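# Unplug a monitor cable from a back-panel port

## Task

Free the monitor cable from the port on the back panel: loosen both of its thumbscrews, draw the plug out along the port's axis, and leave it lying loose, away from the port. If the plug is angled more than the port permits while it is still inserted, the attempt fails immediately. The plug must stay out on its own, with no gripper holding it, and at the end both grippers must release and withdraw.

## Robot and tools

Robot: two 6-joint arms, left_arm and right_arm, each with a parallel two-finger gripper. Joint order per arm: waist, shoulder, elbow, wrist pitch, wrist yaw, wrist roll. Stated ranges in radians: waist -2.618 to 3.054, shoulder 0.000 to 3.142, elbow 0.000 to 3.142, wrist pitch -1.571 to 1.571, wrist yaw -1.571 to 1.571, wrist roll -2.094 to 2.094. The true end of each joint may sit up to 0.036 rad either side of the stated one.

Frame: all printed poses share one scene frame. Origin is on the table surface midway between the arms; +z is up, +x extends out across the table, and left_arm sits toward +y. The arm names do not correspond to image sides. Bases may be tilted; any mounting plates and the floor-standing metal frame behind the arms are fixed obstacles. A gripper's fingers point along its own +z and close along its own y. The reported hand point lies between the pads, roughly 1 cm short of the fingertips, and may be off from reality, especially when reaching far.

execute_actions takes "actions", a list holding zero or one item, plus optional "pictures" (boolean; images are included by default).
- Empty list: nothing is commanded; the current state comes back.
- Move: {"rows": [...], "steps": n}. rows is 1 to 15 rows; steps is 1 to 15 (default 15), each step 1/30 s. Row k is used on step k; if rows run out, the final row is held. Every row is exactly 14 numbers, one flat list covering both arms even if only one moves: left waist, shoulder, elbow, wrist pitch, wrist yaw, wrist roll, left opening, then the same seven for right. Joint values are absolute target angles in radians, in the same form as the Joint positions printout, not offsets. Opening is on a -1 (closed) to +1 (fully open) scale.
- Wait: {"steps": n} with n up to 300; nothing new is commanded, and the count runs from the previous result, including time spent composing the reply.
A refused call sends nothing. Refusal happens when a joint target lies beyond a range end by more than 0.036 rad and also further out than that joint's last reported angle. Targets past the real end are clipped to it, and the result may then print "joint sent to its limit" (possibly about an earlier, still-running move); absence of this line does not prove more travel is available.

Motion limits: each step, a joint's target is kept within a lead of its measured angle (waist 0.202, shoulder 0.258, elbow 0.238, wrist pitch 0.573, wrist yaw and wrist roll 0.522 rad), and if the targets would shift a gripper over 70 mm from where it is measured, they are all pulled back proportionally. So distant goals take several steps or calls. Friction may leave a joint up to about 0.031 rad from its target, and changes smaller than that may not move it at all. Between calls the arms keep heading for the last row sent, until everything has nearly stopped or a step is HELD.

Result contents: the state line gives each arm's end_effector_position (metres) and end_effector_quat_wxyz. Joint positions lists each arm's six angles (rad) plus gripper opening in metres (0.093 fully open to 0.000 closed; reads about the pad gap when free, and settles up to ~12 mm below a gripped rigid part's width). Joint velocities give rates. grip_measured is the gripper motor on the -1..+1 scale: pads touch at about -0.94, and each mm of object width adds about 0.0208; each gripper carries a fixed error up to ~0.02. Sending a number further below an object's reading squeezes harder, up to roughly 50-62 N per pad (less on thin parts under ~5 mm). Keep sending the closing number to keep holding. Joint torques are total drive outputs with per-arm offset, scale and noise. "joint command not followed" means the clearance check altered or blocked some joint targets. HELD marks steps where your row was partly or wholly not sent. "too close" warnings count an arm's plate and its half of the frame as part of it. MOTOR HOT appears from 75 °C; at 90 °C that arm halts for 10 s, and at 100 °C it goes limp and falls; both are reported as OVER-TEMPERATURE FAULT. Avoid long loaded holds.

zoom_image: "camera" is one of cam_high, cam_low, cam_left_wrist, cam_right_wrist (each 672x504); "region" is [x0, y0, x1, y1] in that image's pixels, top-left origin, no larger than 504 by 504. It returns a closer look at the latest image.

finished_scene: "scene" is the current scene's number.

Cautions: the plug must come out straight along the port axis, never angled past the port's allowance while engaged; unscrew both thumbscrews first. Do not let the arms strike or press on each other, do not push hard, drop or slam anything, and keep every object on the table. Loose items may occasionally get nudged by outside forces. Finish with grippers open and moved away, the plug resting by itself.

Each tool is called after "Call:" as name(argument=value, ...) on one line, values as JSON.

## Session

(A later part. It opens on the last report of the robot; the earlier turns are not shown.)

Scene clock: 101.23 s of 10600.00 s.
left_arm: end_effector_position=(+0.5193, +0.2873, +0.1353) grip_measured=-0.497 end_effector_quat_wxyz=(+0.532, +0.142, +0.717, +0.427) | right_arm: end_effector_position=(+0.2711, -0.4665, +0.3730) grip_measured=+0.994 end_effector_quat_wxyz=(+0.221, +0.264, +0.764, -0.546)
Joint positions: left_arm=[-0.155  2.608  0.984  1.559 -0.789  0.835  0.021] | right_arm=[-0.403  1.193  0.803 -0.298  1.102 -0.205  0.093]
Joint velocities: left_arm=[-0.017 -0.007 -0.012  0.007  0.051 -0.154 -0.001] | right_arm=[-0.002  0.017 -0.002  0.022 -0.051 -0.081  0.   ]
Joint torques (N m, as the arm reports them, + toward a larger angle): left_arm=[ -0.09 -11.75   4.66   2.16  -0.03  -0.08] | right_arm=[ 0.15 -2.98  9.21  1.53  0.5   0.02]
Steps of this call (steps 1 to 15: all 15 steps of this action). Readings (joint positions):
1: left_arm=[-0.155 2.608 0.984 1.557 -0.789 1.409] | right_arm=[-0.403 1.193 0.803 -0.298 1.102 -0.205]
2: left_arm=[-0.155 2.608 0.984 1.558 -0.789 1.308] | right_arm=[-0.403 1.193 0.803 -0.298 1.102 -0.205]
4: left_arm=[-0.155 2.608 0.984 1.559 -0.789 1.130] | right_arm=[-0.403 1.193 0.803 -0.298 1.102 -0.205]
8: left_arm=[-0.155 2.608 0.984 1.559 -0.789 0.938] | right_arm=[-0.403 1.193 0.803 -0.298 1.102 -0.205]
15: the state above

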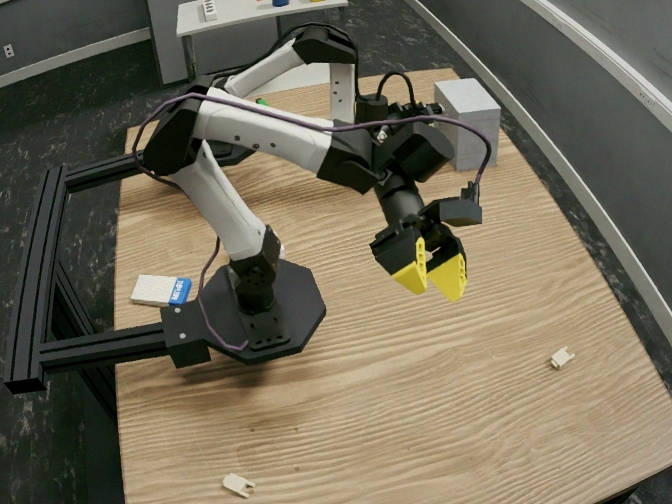

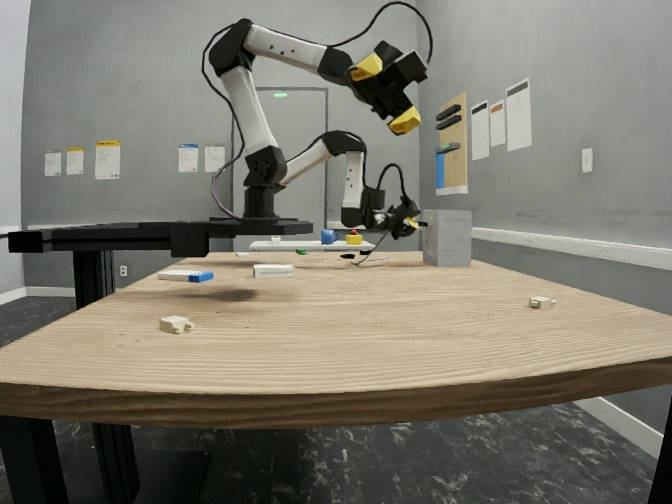

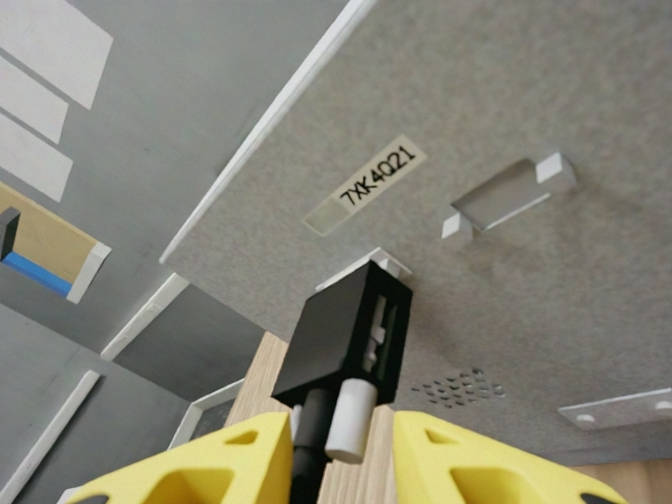

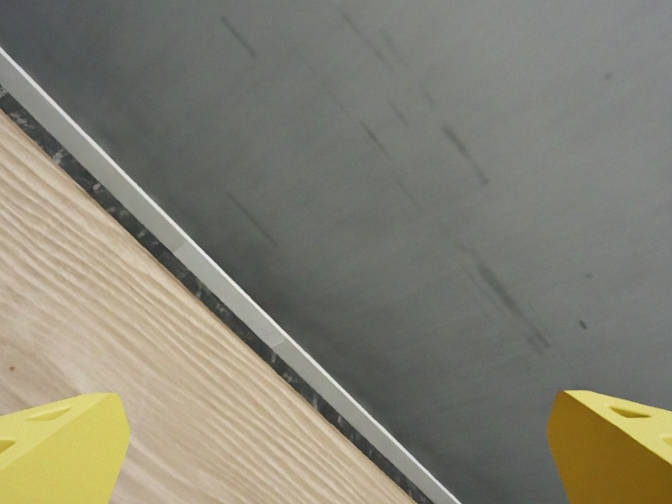

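Well placed; lowering slightly via the wrist and starting strokes.

Call:
execute_actions(actions=[{"rows":[[-0.155,2.605,0.99,1.548,-0.79,2.07,-0.6,-0.4,1.2,0.8,-0.3,1.1,-0.2,1]]}], pictures=false)

Call:
execute_actions(actions=[{"rows":[[-0.155,2.605,0.99,1.548,-0.79,0.2,-0.9,-0.4,1.2,0.8,-0.3,1.1,-0.2,1]],"steps":13}])

Call:
execute_actions(actions=[{"rows":[[-0.155,2.605,0.99,1.548,-0.79,2.07,-0.6,-0.4,1.2,0.8,-0.3,1.1,-0.2,1]]}], pictures=false)

Call:
execute_actions(actions=[{"rows":[[-0.155,2.605,0.99,1.548,-0.79,0.2,-0.9,-0.4,1.2,0.8,-0.3,1.1,-0.2,1]],"steps":13}], pictures=false)

Call:
execute_actions(actions=[{"rows":[[-0.155,2.605,0.99,1.548,-0.79,2.07,-0.6,-0.4,1.2,0.8,-0.3,1.1,-0.2,1]]}], pictures=false)

Call:
execute_actions(actions=[{"rows":[[-0.155,2.605,0.99,1.548,-0.79,0.2,-0.9,-0.4,1.2,0.8,-0.3,1.1,-0.2,1]],"steps":13}], pictures=false)

Call:
execute_actions(actions=[{"rows":[[-0.155,2.605,0.99,1.548,-0.79,2.07,-0.6,-0.4,1.2,0.8,-0.3,1.1,-0.2,1]]}], pictures=false)

Call:
execute_actions(actions=[{"rows":[[-0.155,2.605,0.99,1.548,-0.79,0.2,-0.9,-0.4,1.2,0.8,-0.3,1.1,-0.2,1]],"steps":13}], pictures=false)

Call:
execute_actions(actions=[{"rows":[[-0.155,2.605,0.99,1.548,-0.79,2.07,-0.6,-0.4,1.2,0.8,-0.3,1.1,-0.2,1]]}], pictures=false)

Call:
execute_actions(actions=[{"rows":[[-0.155,2.605,0.99,1.548,-0.79,0.2,-0.9,-0.4,1.2,0.8,-0.3,1.1,-0.2,1]],"steps":13}], pictures=false)

Call:
execute_actions(actions=[{"rows":[[-0.155,2.605,0.99,1.548,-0.79,2.07,-0.6,-0.4,1.2,0.8,-0.3,1.1,-0.2,1]]}], pictures=false)

Call:
execute_actions(actions=[{"rows":[[-0.155,2.605,0.99,1.548,-0.79,0.2,-0.9,-0.4,1.2,0.8,-0.3,1.1,-0.2,1]],"steps":13}], pictures=false)

Call:
execute_actions(actions=[{"rows":[[-0.155,2.605,0.99,1.548,-0.79,2.07,-0.6,-0.4,1.2,0.8,-0.3,1.1,-0.2,1]]}], pictures=false)

Call:
execute_actions(actions=[{"rows":[[-0.155,2.605,0.99,1.548,-0.79,0.2,-0.9,-0.4,1.2,0.8,-0.3,1.1,-0.2,1]],"steps":13}], pictures=false)

Call:
execute_actions(actions=[{"rows":[[-0.155,2.605,0.99,1.548,-0.79,2.07,-0.6,-0.4,1.2,0.8,-0.3,1.1,-0.2,1]]}])

Scene clock: 115.20 s of 10600.00 s.
left_arm: end_effector_position=(+0.5193, +0.2873, +0.1348) grip_measured=-0.597 end_effector_quat_wxyz=(+0.221, +0.504, +0.531, +0.645) | right_arm: end_effector_position=(+0.2711, -0.4665, +0.3730) grip_measured=+0.994 end_effector_quat_wxyz=(+0.221, +0.264, +0.764, -0.546)
Joint positions: left_arm=[-0.155  2.608  0.984  1.556 -0.789  1.961  0.017] | right_arm=[-0.403  1.193  0.803 -0.298  1.102 -0.205  0.093]
Joint velocities: left_arm=[-0.007  0.002  0.017 -0.051 -0.139  0.535 -0.   ] | right_arm=[-0.002  0.012 -0.007 -0.007  0.051  0.051  0.002]
Joint torques (N m, as the arm reports them, + toward a larger angle): left_arm=[ -0.06 -10.94   3.89   1.97  -0.06   0.11] | right_arm=[-0.15 -3.31  9.28  1.58  0.48  0.06]
Steps of this call (steps 1 to 30: the robot went on to your last target; steps 31 to 90: nothing new was sent; then 10.47 s passed at rest; steps 91 to 105: all 15 steps of this action). Readings (joint positions):
91: left_arm=[-0.155 2.608 0.984 1.559 -0.789 0.890] | right_arm=[-0.403 1.193 0.803 -0.298 1.102 -0.205]
92: left_arm=[-0.155 2.608 0.984 1.559 -0.789 0.990] | right_arm=[-0.403 1.193 0.803 -0.298 1.102 -0.205]
94: left_arm=[-0.155 2.608 0.984 1.558 -0.789 1.189] | right_arm=[-0.403 1.193 0.803 -0.298 1.102 -0.205]
98: left_arm=[-0.155 2.608 0.984 1.558 -0.789 1.586] | right_arm=[-0.403 1.193 0.803 -0.298 1.102 -0.205]
105: the state above

Scene clock: 115.63 s of 10600.00 s.
left_arm: end_effector_position=(+0.5185, +0.2873, +0.1327) grip_measured=-0.890 end_effector_quat_wxyz=(+0.551, +0.101, +0.727, +0.397) | right_arm: end_effector_position=(+0.2711, -0.4665, +0.3730) grip_measured=+0.994 end_effector_quat_wxyz=(+0.221, +0.264, +0.764, -0.546)
Joint positions: left_arm=[-0.156  2.608  0.984  1.546 -0.796  0.716  0.002] | right_arm=[-0.403  1.193  0.803 -0.298  1.102 -0.205  0.093]
Joint velocities: left_arm=[-0.012  0.007 -0.002 -0.037 -0.051 -2.469 -0.   ] | right_arm=[ 0.017  0.012 -0.002  0.007 -0.022  0.007 -0.001]
Joint torques (N m, as the arm reports them, + toward a larger angle): left_arm=[  0.13 -11.15   3.94   2.03   0.02  -0.71] | right_arm=[ 0.19 -3.21  9.3   1.54  0.48  0.1 ]
Steps of this call (steps 1 to 13: all 13 steps of this action). Readings (joint positions):
1: left_arm=[-0.155 2.608 0.984 1.554 -0.789 1.882] | right_arm=[-0.403 1.193 0.803 -0.298 1.102 -0.205]
2: left_arm=[-0.155 2.608 0.984 1.548 -0.791 1.782] | right_arm=[-0.403 1.193 0.803 -0.298 1.102 -0.205]
4: left_arm=[-0.155 2.608 0.984 1.547 -0.791 1.585] | right_arm=[-0.403 1.193 0.803 -0.298 1.102 -0.205]
8: left_arm=[-0.155 2.608 0.984 1.545 -0.791 1.192] | right_arm=[-0.403 1.193 0.803 -0.298 1.102 -0.205]
13: the state above

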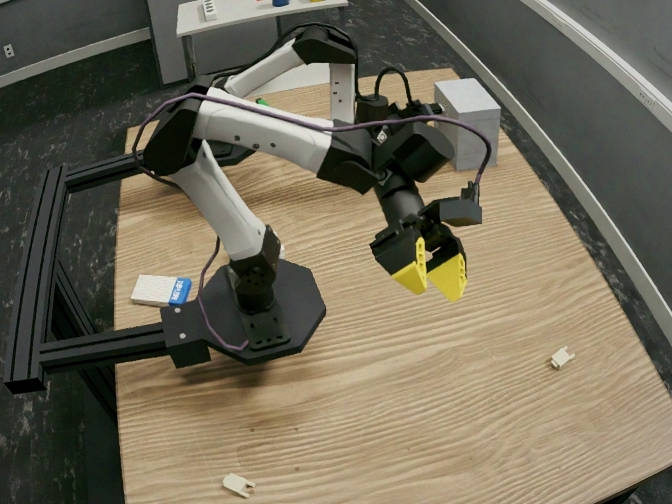

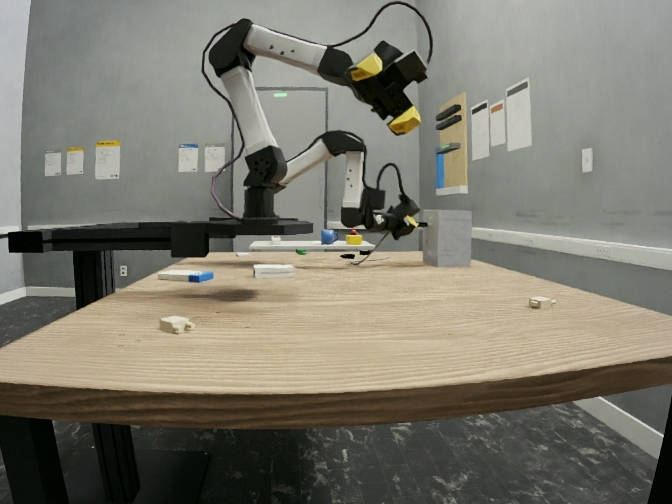

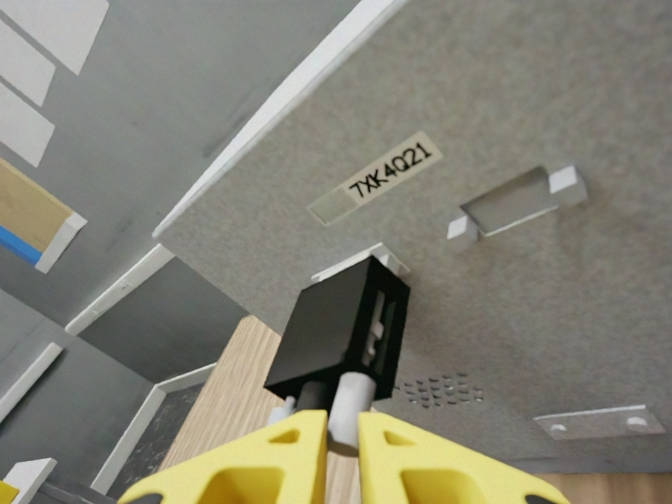

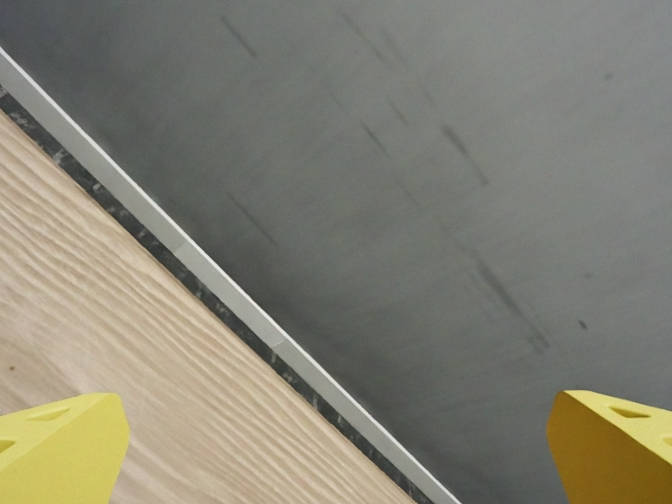

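Scene clock: 116.13 s of 10600.00 s.
left_arm: end_effector_position=(+0.5189, +0.2862, +0.1335) grip_measured=-0.602 end_effector_quat_wxyz=(+0.227, +0.499, +0.537, +0.641) | right_arm: end_effector_position=(+0.2711, -0.4665, +0.3730) grip_measured=+0.994 end_effector_quat_wxyz=(+0.221, +0.264, +0.764, -0.546)
Joint positions: left_arm=[-0.157  2.608  0.984  1.55  -0.791  1.936  0.016] | right_arm=[-0.403  1.193  0.803 -0.298  1.102 -0.205  0.093]
Joint velocities: left_arm=[-0.012 -0.022  0.002  0.022 -0.007  0.784  0.001] | right_arm=[ 0.007  0.007 -0.007 -0.007 -0.022  0.037 -0.001]
Joint torques (N m, as the arm reports them, + toward a larger angle): left_arm=[ -0.11 -10.82   3.86   2.09  -0.05   0.08] | right_arm=[ 0.01 -3.13  9.3   1.54  0.47  0.09]
Steps of this call (steps 1 to 15: all 15 steps of this action). Readings (joint positions):
1: left_arm=[-0.157 2.608 0.984 1.550 -0.792 0.787] | right_arm=[-0.403 1.193 0.803 -0.298 1.102 -0.205]
2: left_arm=[-0.157 2.608 0.984 1.550 -0.791 0.888] | right_arm=[-0.403 1.193 0.803 -0.298 1.102 -0.205]
4: left_arm=[-0.157 2.608 0.984 1.550 -0.791 1.086] | right_arm=[-0.403 1.193 0.803 -0.298 1.102 -0.205]
8: left_arm=[-0.157 2.608 0.984 1.550 -0.791 1.484] | right_arm=[-0.403 1.193 0.803 -0.298 1.102 -0.205]
15: the state above

Scene clock: 116.57 s of 10600.00 s.
left_arm: end_effector_position=(+0.5184, +0.2866, +0.1328) grip_measured=-0.890 end_effector_quat_wxyz=(+0.558, +0.088, +0.729, +0.386) | right_arm: end_effector_position=(+0.2711, -0.4665, +0.3730) grip_measured=+0.994 end_effector_quat_wxyz=(+0.221, +0.264, +0.764, -0.546)
Joint positions: left_arm=[-0.158  2.608  0.984  1.546 -0.796  0.679  0.002] | right_arm=[-0.403  1.193  0.803 -0.298  1.102 -0.205  0.093]
Joint velocities: left_arm=[-0.037 -0.002  0.012  0.022 -0.051 -2.615  0.001] | right_arm=[ 0.002  0.002 -0.002  0.007 -0.051 -0.022 -0.001]
Joint torques (N m, as the arm reports them, + toward a larger angle): left_arm=[  0.34 -10.77   4.01   2.05   0.17  -0.38] | right_arm=[-0.07 -3.    9.42  1.56  0.53  0.06]
Steps of this call (steps 1 to 13: all 13 steps of this action). Readings (joint positions):
1: left_arm=[-0.157 2.608 0.984 1.549 -0.791 1.858] | right_arm=[-0.403 1.193 0.803 -0.298 1.102 -0.205]
2: left_arm=[-0.157 2.608 0.984 1.547 -0.791 1.757] | right_arm=[-0.403 1.193 0.803 -0.298 1.102 -0.205]
4: left_arm=[-0.157 2.608 0.984 1.544 -0.791 1.559] | right_arm=[-0.403 1.193 0.803 -0.298 1.102 -0.205]
8: left_arm=[-0.157 2.608 0.984 1.544 -0.791 1.165] | right_arm=[-0.403 1.193 0.803 -0.298 1.102 -0.205]
13: the state above

Scene clock: 117.07 s of 10600.00 s.
left_arm: end_effector_position=(+0.5187, +0.2861, +0.1335) grip_measured=-0.602 end_effector_quat_wxyz=(+0.230, +0.496, +0.540, +0.640) | right_arm: end_effector_position=(+0.2711, -0.4665, +0.3730) grip_measured=+0.994 end_effector_quat_wxyz=(+0.221, +0.264, +0.764, -0.546)
Joint positions: left_arm=[-0.158  2.608  0.984  1.55  -0.794  1.924  0.016] | right_arm=[-0.403  1.193  0.803 -0.298  1.102 -0.205  0.093]
Joint velocities: left_arm=[ 0.002 -0.007 -0.007 -0.081 -0.007  0.989  0.   ] | right_arm=[-0.022  0.017 -0.002  0.022  0.022 -0.037 -0.001]
Joint torques (N m, as the arm reports them, + toward a larger angle): left_arm=[  0.31 -11.09   3.9    2.1    0.     0.1 ] | right_arm=[-0.07 -3.06  9.15  1.55  0.45  0.03]
Steps of this call (steps 1 to 15: all 15 steps of this action). Readings (joint positions):
1: left_arm=[-0.158 2.608 0.984 1.549 -0.795 0.747] | right_arm=[-0.403 1.193 0.803 -0.298 1.102 -0.205]
2: left_arm=[-0.158 2.608 0.984 1.550 -0.794 0.847] | right_arm=[-0.403 1.193 0.803 -0.298 1.102 -0.205]
4: left_arm=[-0.158 2.608 0.984 1.550 -0.794 1.046] | right_arm=[-0.403 1.193 0.803 -0.298 1.102 -0.205]
8: left_arm=[-0.158 2.608 0.984 1.550 -0.794 1.444] | right_arm=[-0.403 1.193 0.803 -0.298 1.102 -0.205]
15: the state above

Scene clock: 117.50 s of 10600.00 s.
left_arm: end_effector_position=(+0.5181, +0.2866, +0.1322) grip_measured=-0.891 end_effector_quat_wxyz=(+0.559, +0.084, +0.730, +0.384) | right_arm: end_effector_position=(+0.2711, -0.4665, +0.3730) grip_measured=+0.994 end_effector_quat_wxyz=(+0.221, +0.264, +0.764, -0.546)
Joint positions: left_arm=[-0.159  2.608  0.984  1.543 -0.799  0.666  0.002] | right_arm=[-0.403  1.193  0.803 -0.298  1.102 -0.205  0.093]
Joint velocities: left_arm=[-0.042 -0.002  0.007  0.007  0.007 -2.689 -0.001] | right_arm=[-0.017 -0.022 -0.007 -0.037 -0.037  0.022  0.001]
Joint torques (N m, as the arm reports them, + toward a larger angle): left_arm=[  0.43 -11.08   3.81   2.08   0.06  -0.31] | right_arm=[-0.14 -2.99  9.34  1.56  0.5   0.08]
Steps of this call (steps 1 to 13: all 13 steps of this action). Readings (joint positions):
1: left_arm=[-0.158 2.608 0.984 1.548 -0.794 1.847] | right_arm=[-0.403 1.193 0.803 -0.298 1.102 -0.205]
2: left_arm=[-0.158 2.608 0.984 1.547 -0.794 1.747] | right_arm=[-0.403 1.193 0.803 -0.298 1.102 -0.205]
4: left_arm=[-0.158 2.608 0.984 1.544 -0.793 1.548] | right_arm=[-0.403 1.193 0.803 -0.298 1.102 -0.205]
8: left_arm=[-0.158 2.608 0.984 1.542 -0.793 1.154] | right_arm=[-0.403 1.193 0.803 -0.298 1.102 -0.205]
13: the state above

Scene clock: 118.00 s of 10600.00 s.
left_arm: end_effector_position=(+0.5185, +0.2859, +0.1333) grip_measured=-0.602 end_effector_quat_wxyz=(+0.231, +0.495, +0.541, +0.639) | right_arm: end_effector_position=(+0.2711, -0.4665, +0.3730) grip_measured=+0.994 end_effector_quat_wxyz=(+0.221, +0.264, +0.764, -0.546)
Joint positions: left_arm=[-0.159  2.608  0.984  1.548 -0.795  1.92   0.016] | right_arm=[-0.403  1.193  0.803 -0.298  1.102 -0.205  0.093]
Joint velocities: left_arm=[-0.002 -0.002 -0.012 -0.095  0.007  0.857  0.   ] | right_arm=[-0.002  0.007  0.002  0.007  0.081 -0.007 -0.001]
Joint torques (N m, as the arm reports them, + toward a larger angle): left_arm=[  0.31 -11.     3.82   2.06   0.01   0.02] | right_arm=[ 0.03 -2.88  9.41  1.58  0.48  0.06]
Steps of this call (steps 1 to 15: all 15 steps of this action). Readings (joint positions):
1: left_arm=[-0.159 2.608 0.984 1.546 -0.797 0.734] | right_arm=[-0.403 1.193 0.803 -0.298 1.102 -0.205]
2: left_arm=[-0.159 2.608 0.984 1.548 -0.796 0.835] | right_arm=[-0.403 1.193 0.803 -0.298 1.102 -0.205]
4: left_arm=[-0.159 2.608 0.984 1.548 -0.795 1.033] | right_arm=[-0.403 1.193 0.803 -0.298 1.102 -0.205]
8: left_arm=[-0.159 2.608 0.984 1.548 -0.795 1.431] | right_arm=[-0.403 1.193 0.803 -0.298 1.102 -0.205]
15: the state above

Scene clock: 118.43 s of 10600.00 s.
left_arm: end_effector_position=(+0.5180, +0.2867, +0.1322) grip_measured=-0.891 end_effector_quat_wxyz=(+0.560, +0.081, +0.730, +0.383) | right_arm: end_effector_position=(+0.2711, -0.4665, +0.3730) grip_measured=+0.994 end_effector_quat_wxyz=(+0.221, +0.264, +0.764, -0.546)
Joint positions: left_arm=[-0.159  2.608  0.984  1.542 -0.801  0.661  0.002] | right_arm=[-0.403  1.193  0.803 -0.298  1.102 -0.205  0.093]
Joint velocities: left_arm=[-0.002  0.002 -0.002  0.007 -0.007 -2.747 -0.001] | right_arm=[-0.027 -0.012  0.012 -0.022 -0.081 -0.022 -0.002]
Joint torques (N m, as the arm reports them, + toward a larger angle): left_arm=[  0.27 -11.07   3.94   2.07   0.09  -0.24] | right_arm=[ 0.09 -3.03  9.38  1.54  0.5   0.1 ]
Steps of this call (steps 1 to 13: all 13 steps of this action). Readings (joint positions):
1: left_arm=[-0.159 2.608 0.984 1.547 -0.795 1.843] | right_arm=[-0.403 1.193 0.803 -0.298 1.102 -0.205]
2: left_arm=[-0.159 2.608 0.984 1.546 -0.795 1.743] | right_arm=[-0.403 1.193 0.803 -0.298 1.102 -0.205]
4: left_arm=[-0.159 2.608 0.984 1.543 -0.794 1.544] | right_arm=[-0.403 1.193 0.803 -0.298 1.102 -0.205]
8: left_arm=[-0.159 2.608 0.984 1.542 -0.794 1.150] | right_arm=[-0.403 1.193 0.803 -0.298 1.102 -0.205]
13: the state above

Scene clock: 118.93 s of 10600.00 s.
left_arm: end_effector_position=(+0.5184, +0.2861, +0.1332) grip_measured=-0.602 end_effector_quat_wxyz=(+0.231, +0.494, +0.542, +0.639) | right_arm: end_effector_position=(+0.2711, -0.4665, +0.3730) grip_measured=+0.994 end_effector_quat_wxyz=(+0.221, +0.264, +0.764, -0.546)
Joint positions: left_arm=[-0.159  2.608  0.984  1.548 -0.796  1.918  0.016] | right_arm=[-0.403  1.193  0.803 -0.298  1.102 -0.205  0.093]
Joint velocities: left_arm=[-0.007  0.012 -0.012  0.022 -0.037  0.916  0.   ] | right_arm=[ 0.017 -0.002  0.007  0.007  0.007 -0.007 -0.001]
Joint torques (N m, as the arm reports them, + toward a larger angle): left_arm=[  0.27 -11.06   3.97   2.1    0.02   0.05] | right_arm=[ 0.07 -3.03  9.33  1.53  0.53  0.02]
Steps of this call (steps 1 to 15: all 15 steps of this action). Readings (joint positions):
1: left_arm=[-0.159 2.608 0.984 1.545 -0.799 0.728] | right_arm=[-0.403 1.193 0.803 -0.298 1.102 -0.205]
2: left_arm=[-0.159 2.608 0.984 1.547 -0.797 0.828] | right_arm=[-0.403 1.193 0.803 -0.298 1.102 -0.205]
4: left_arm=[-0.159 2.608 0.984 1.547 -0.797 1.027] | right_arm=[-0.403 1.193 0.803 -0.298 1.102 -0.205]
8: left_arm=[-0.159 2.608 0.984 1.548 -0.797 1.424] | right_arm=[-0.403 1.193 0.803 -0.298 1.102 -0.205]
15: the state above

Scene clock: 119.37 s of 10600.00 s.
left_arm: end_effector_position=(+0.5178, +0.2870, +0.1322) grip_measured=-0.891 end_effector_quat_wxyz=(+0.560, +0.079, +0.731, +0.383) | right_arm: end_effector_position=(+0.2711, -0.4665, +0.3730) grip_measured=+0.994 end_effector_quat_wxyz=(+0.221, +0.264, +0.764, -0.546)
Joint positions: left_arm=[-0.159  2.608  0.984  1.542 -0.803  0.658  0.002] | right_arm=[-0.403  1.193  0.803 -0.298  1.102 -0.205  0.093]
Joint velocities: left_arm=[-0.007 -0.002  0.012 -0.022 -0.007 -2.733 -0.001] | right_arm=[ 0.012  0.007  0.007  0.037 -0.051 -0.007  0.002]
Joint torques (N m, as the arm reports them, + toward a larger angle): left_arm=[  0.26 -11.15   3.9    2.11   0.15  -0.14] | right_arm=[ 0.18 -2.95  9.29  1.51  0.51  0.01]
Steps of this call (steps 1 to 13: all 13 steps of this action). Readings (joint positions):
1: left_arm=[-0.159 2.608 0.984 1.546 -0.796 1.841] | right_arm=[-0.403 1.193 0.803 -0.298 1.102 -0.205]
2: left_arm=[-0.159 2.608 0.984 1.545 -0.796 1.741] | right_arm=[-0.403 1.193 0.803 -0.298 1.102 -0.205]
4: left_arm=[-0.159 2.608 0.984 1.543 -0.795 1.542] | right_arm=[-0.403 1.193 0.803 -0.298 1.102 -0.205]
8: left_arm=[-0.159 2.608 0.984 1.542 -0.795 1.148] | right_arm=[-0.403 1.193 0.803 -0.298 1.102 -0.205]
13: the state above

Scene clock: 119.87 s of 10600.00 s.
left_arm: end_effector_position=(+0.5184, +0.2861, +0.1332) grip_measured=-0.602 end_effector_quat_wxyz=(+0.231, +0.494, +0.542, +0.639) | right_arm: end_effector_position=(+0.2711, -0.4665, +0.3730) grip_measured=+0.994 end_effector_quat_wxyz=(+0.221, +0.264, +0.764, -0.546)
Joint positions: left_arm=[-0.159  2.608  0.984  1.548 -0.797  1.917  0.016] | right_arm=[-0.403  1.193  0.803 -0.298  1.102 -0.205  0.093]
Joint velocities: left_arm=[ 0.012 -0.027  0.002 -0.022  0.007  1.004 -0.   ] | right_arm=[ 0.002  0.002 -0.002 -0.007  0.022 -0.037  0.   ]
Joint torques (N m, as the arm reports them, + toward a larger angle): left_arm=[  0.24 -10.93   3.85   2.1    0.03   0.08] | right_arm=[-0.01 -3.03  9.36  1.55  0.51  0.08]
Steps of this call (steps 1 to 15: all 15 steps of this action). Readings (joint positions):
1: left_arm=[-0.159 2.608 0.984 1.545 -0.802 0.724] | right_arm=[-0.403 1.193 0.803 -0.298 1.102 -0.205]
2: left_arm=[-0.159 2.608 0.984 1.547 -0.799 0.825] | right_arm=[-0.403 1.193 0.803 -0.298 1.102 -0.205]
4: left_arm=[-0.159 2.608 0.984 1.548 -0.799 1.024] | right_arm=[-0.403 1.193 0.803 -0.298 1.102 -0.205]
8: left_arm=[-0.159 2.608 0.984 1.548 -0.797 1.421] | right_arm=[-0.403 1.193 0.803 -0.298 1.102 -0.205]
15: the state above

Scene clock: 120.30 s of 10600.00 s.
left_arm: end_effector_position=(+0.5178, +0.2871, +0.1322) grip_measured=-0.892 end_effector_quat_wxyz=(+0.560, +0.079, +0.731, +0.382) | right_arm: end_effector_position=(+0.2711, -0.4665, +0.3730) grip_measured=+0.994 end_effector_quat_wxyz=(+0.221, +0.264, +0.764, -0.546)
Joint positions: left_arm=[-0.159  2.608  0.984  1.543 -0.803  0.657  0.002] | right_arm=[-0.403  1.193  0.803 -0.298  1.102 -0.205  0.093]
Joint velocities: left_arm=[-0.007 -0.007  0.002  0.051 -0.037 -2.733 -0.001] | right_arm=[ 0.022 -0.002  0.012  0.022 -0.037 -0.037  0.   ]
Joint torques (N m, as the arm reports them, + toward a larger angle): left_arm=[  0.31 -10.94   4.     2.07   0.12  -0.14] | right_arm=[ 0.24 -3.11  9.43  1.56  0.49  0.05]
Steps of this call (steps 1 to 13: all 13 steps of this action). Readings (joint positions):
1: left_arm=[-0.159 2.608 0.984 1.547 -0.797 1.840] | right_arm=[-0.403 1.193 0.803 -0.298 1.102 -0.205]
2: left_arm=[-0.159 2.608 0.984 1.546 -0.797 1.740] | right_arm=[-0.403 1.193 0.803 -0.298 1.102 -0.205]
4: left_arm=[-0.159 2.608 0.984 1.543 -0.796 1.542] | right_arm=[-0.403 1.193 0.803 -0.298 1.102 -0.205]
8: left_arm=[-0.159 2.608 0.984 1.542 -0.795 1.147] | right_arm=[-0.403 1.193 0.803 -0.298 1.102 -0.205]
13: the state above

Scene clock: 120.80 s of 10600.00 s.
left_arm: end_effector_position=(+0.5183, +0.2862, +0.1333) grip_measured=-0.602 end_effector_quat_wxyz=(+0.231, +0.494, +0.543, +0.639) | right_arm: end_effector_position=(+0.2711, -0.4665, +0.3730) grip_measured=+0.994 end_effector_quat_wxyz=(+0.221, +0.264, +0.764, -0.546)
Joint positions: left_arm=[-0.159  2.608  0.984  1.548 -0.797  1.917  0.016] | right_arm=[-0.403  1.193  0.803 -0.298  1.102 -0.205  0.093]
Joint velocities: left_arm=[-0.007 -0.002  0.012 -0.037 -0.022  0.96   0.   ] | right_arm=[-0.012 -0.002 -0.017  0.022 -0.037 -0.051 -0.   ]
Joint torques (N m, as the arm reports them, + toward a larger angle): left_arm=[  0.16 -11.14   3.93   2.07   0.07   0.08] | right_arm=[-0.01 -2.94  9.22  1.62  0.53  0.01]
Steps of this call (steps 1 to 15: all 15 steps of this action). Readings (joint positions):
1: left_arm=[-0.159 2.608 0.984 1.546 -0.803 0.723] | right_arm=[-0.403 1.193 0.803 -0.298 1.102 -0.205]
2: left_arm=[-0.159 2.608 0.984 1.547 -0.801 0.824] | right_arm=[-0.403 1.193 0.803 -0.298 1.102 -0.205]
4: left_arm=[-0.159 2.608 0.984 1.548 -0.799 1.022] | right_arm=[-0.403 1.193 0.803 -0.298 1.102 -0.205]
8: left_arm=[-0.159 2.608 0.984 1.548 -0.798 1.420] | right_arm=[-0.403 1.193 0.803 -0.298 1.102 -0.205]
15: the state above

Scene clock: 121.23 s of 10600.00 s.
left_arm: end_effector_position=(+0.5178, +0.2870, +0.1320) grip_measured=-0.891 end_effector_quat_wxyz=(+0.560, +0.079, +0.731, +0.382) | right_arm: end_effector_position=(+0.2711, -0.4665, +0.3730) grip_measured=+0.994 end_effector_quat_wxyz=(+0.221, +0.264, +0.764, -0.546)
Joint positions: left_arm=[-0.159  2.608  0.984  1.542 -0.802  0.657  0.002] | right_arm=[-0.403  1.193  0.803 -0.298  1.102 -0.205  0.093]
Joint velocities: left_arm=[-0.007  0.002 -0.007 -0.007 -0.007 -2.762 -0.002] | right_arm=[ 0.012 -0.002  0.012 -0.007 -0.066  0.037  0.001]
Joint torques (N m, as the arm reports them, + toward a larger angle): left_arm=[  0.27 -11.03   3.89   2.14   0.12  -0.13] | right_arm=[ 0.14 -3.02  9.5   1.57  0.5   0.1 ]
Steps of this call (steps 1 to 13: all 13 steps of this action). Readings (joint positions):
1: left_arm=[-0.159 2.608 0.984 1.547 -0.797 1.840] | right_arm=[-0.403 1.193 0.803 -0.298 1.102 -0.205]
2: left_arm=[-0.159 2.608 0.984 1.546 -0.797 1.739] | right_arm=[-0.403 1.193 0.803 -0.298 1.102 -0.205]
4: left_arm=[-0.159 2.608 0.984 1.543 -0.796 1.541] | right_arm=[-0.403 1.193 0.803 -0.298 1.102 -0.205]
8: left_arm=[-0.159 2.608 0.984 1.542 -0.795 1.147] | right_arm=[-0.403 1.193 0.803 -0.298 1.102 -0.205]
13: the state above

Scene clock: 121.73 s of 10600.00 s.
left_arm: end_effector_position=(+0.5183, +0.2862, +0.1331) grip_measured=-0.602 end_effector_quat_wxyz=(+0.231, +0.494, +0.543, +0.639) | right_arm: end_effector_position=(+0.2711, -0.4665, +0.3730) grip_measured=+0.994 end_effector_quat_wxyz=(+0.221, +0.264, +0.764, -0.546)
Joint positions: left_arm=[-0.159  2.608  0.984  1.547 -0.797  1.917  0.016] | right_arm=[-0.403  1.193  0.803 -0.298  1.102 -0.205  0.093]
Joint velocities: left_arm=[ 0.012  0.017 -0.002  0.007 -0.007  0.916 -0.   ] | right_arm=[-0.002 -0.007  0.007  0.081  0.037 -0.022 -0.   ]
Joint torques (N m, as the arm reports them, + toward a larger angle): left_arm=[  0.27 -10.92   3.87   2.11   0.03   0.02] | right_arm=[ 0.21 -2.94  9.37  1.57  0.48  0.04]
Steps of this call (steps 1 to 15: all 15 steps of this action). Readings (joint positions):
1: left_arm=[-0.159 2.608 0.984 1.544 -0.802 0.723] | right_arm=[-0.403 1.193 0.803 -0.298 1.102 -0.205]
2: left_arm=[-0.159 2.608 0.984 1.545 -0.800 0.824] | right_arm=[-0.403 1.193 0.803 -0.298 1.102 -0.205]
4: left_arm=[-0.159 2.608 0.984 1.547 -0.799 1.023] | right_arm=[-0.403 1.193 0.803 -0.298 1.102 -0.205]
8: left_arm=[-0.159 2.608 0.984 1.547 -0.798 1.420] | right_arm=[-0.403 1.193 0.803 -0.298 1.102 -0.205]
15: the state above

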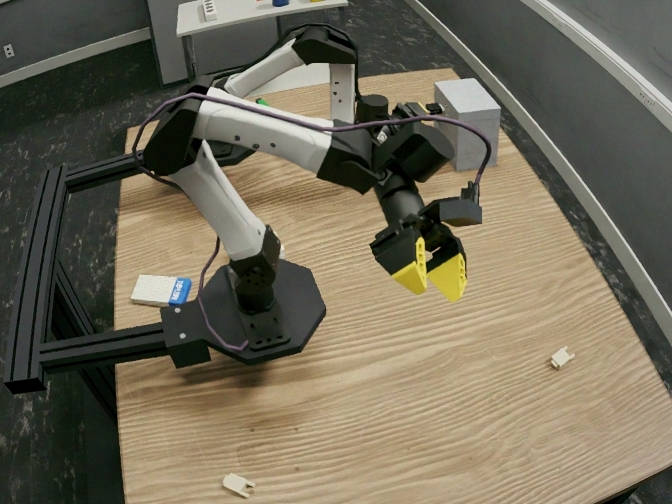

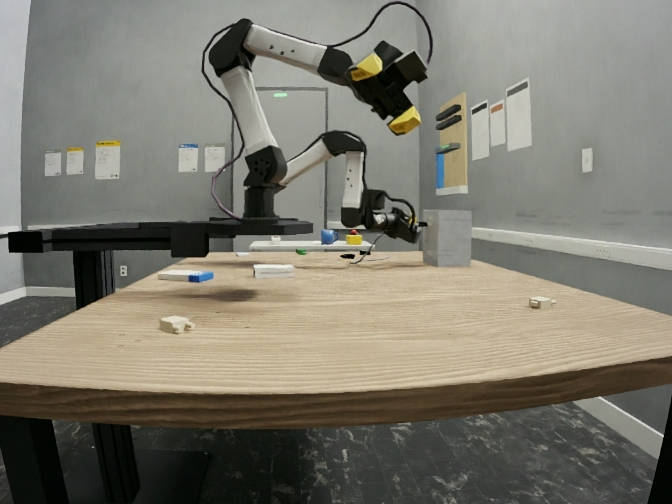

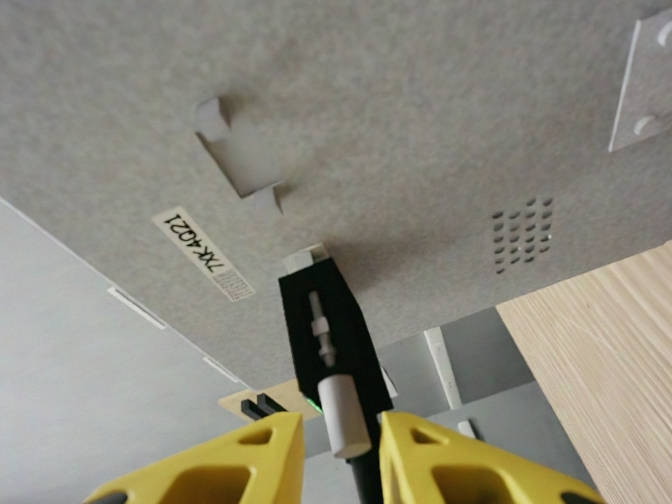

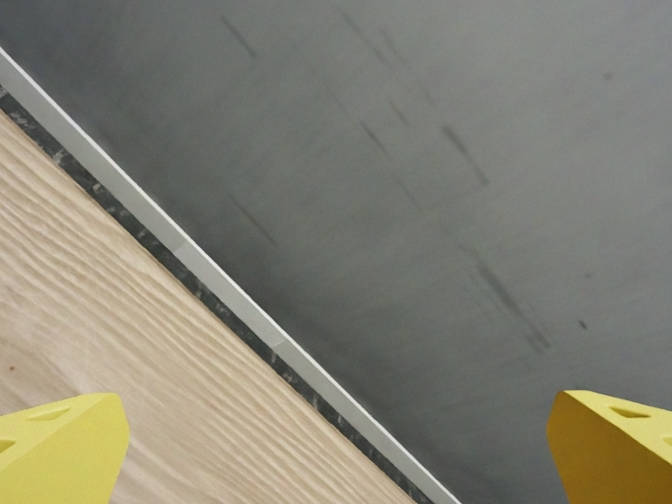

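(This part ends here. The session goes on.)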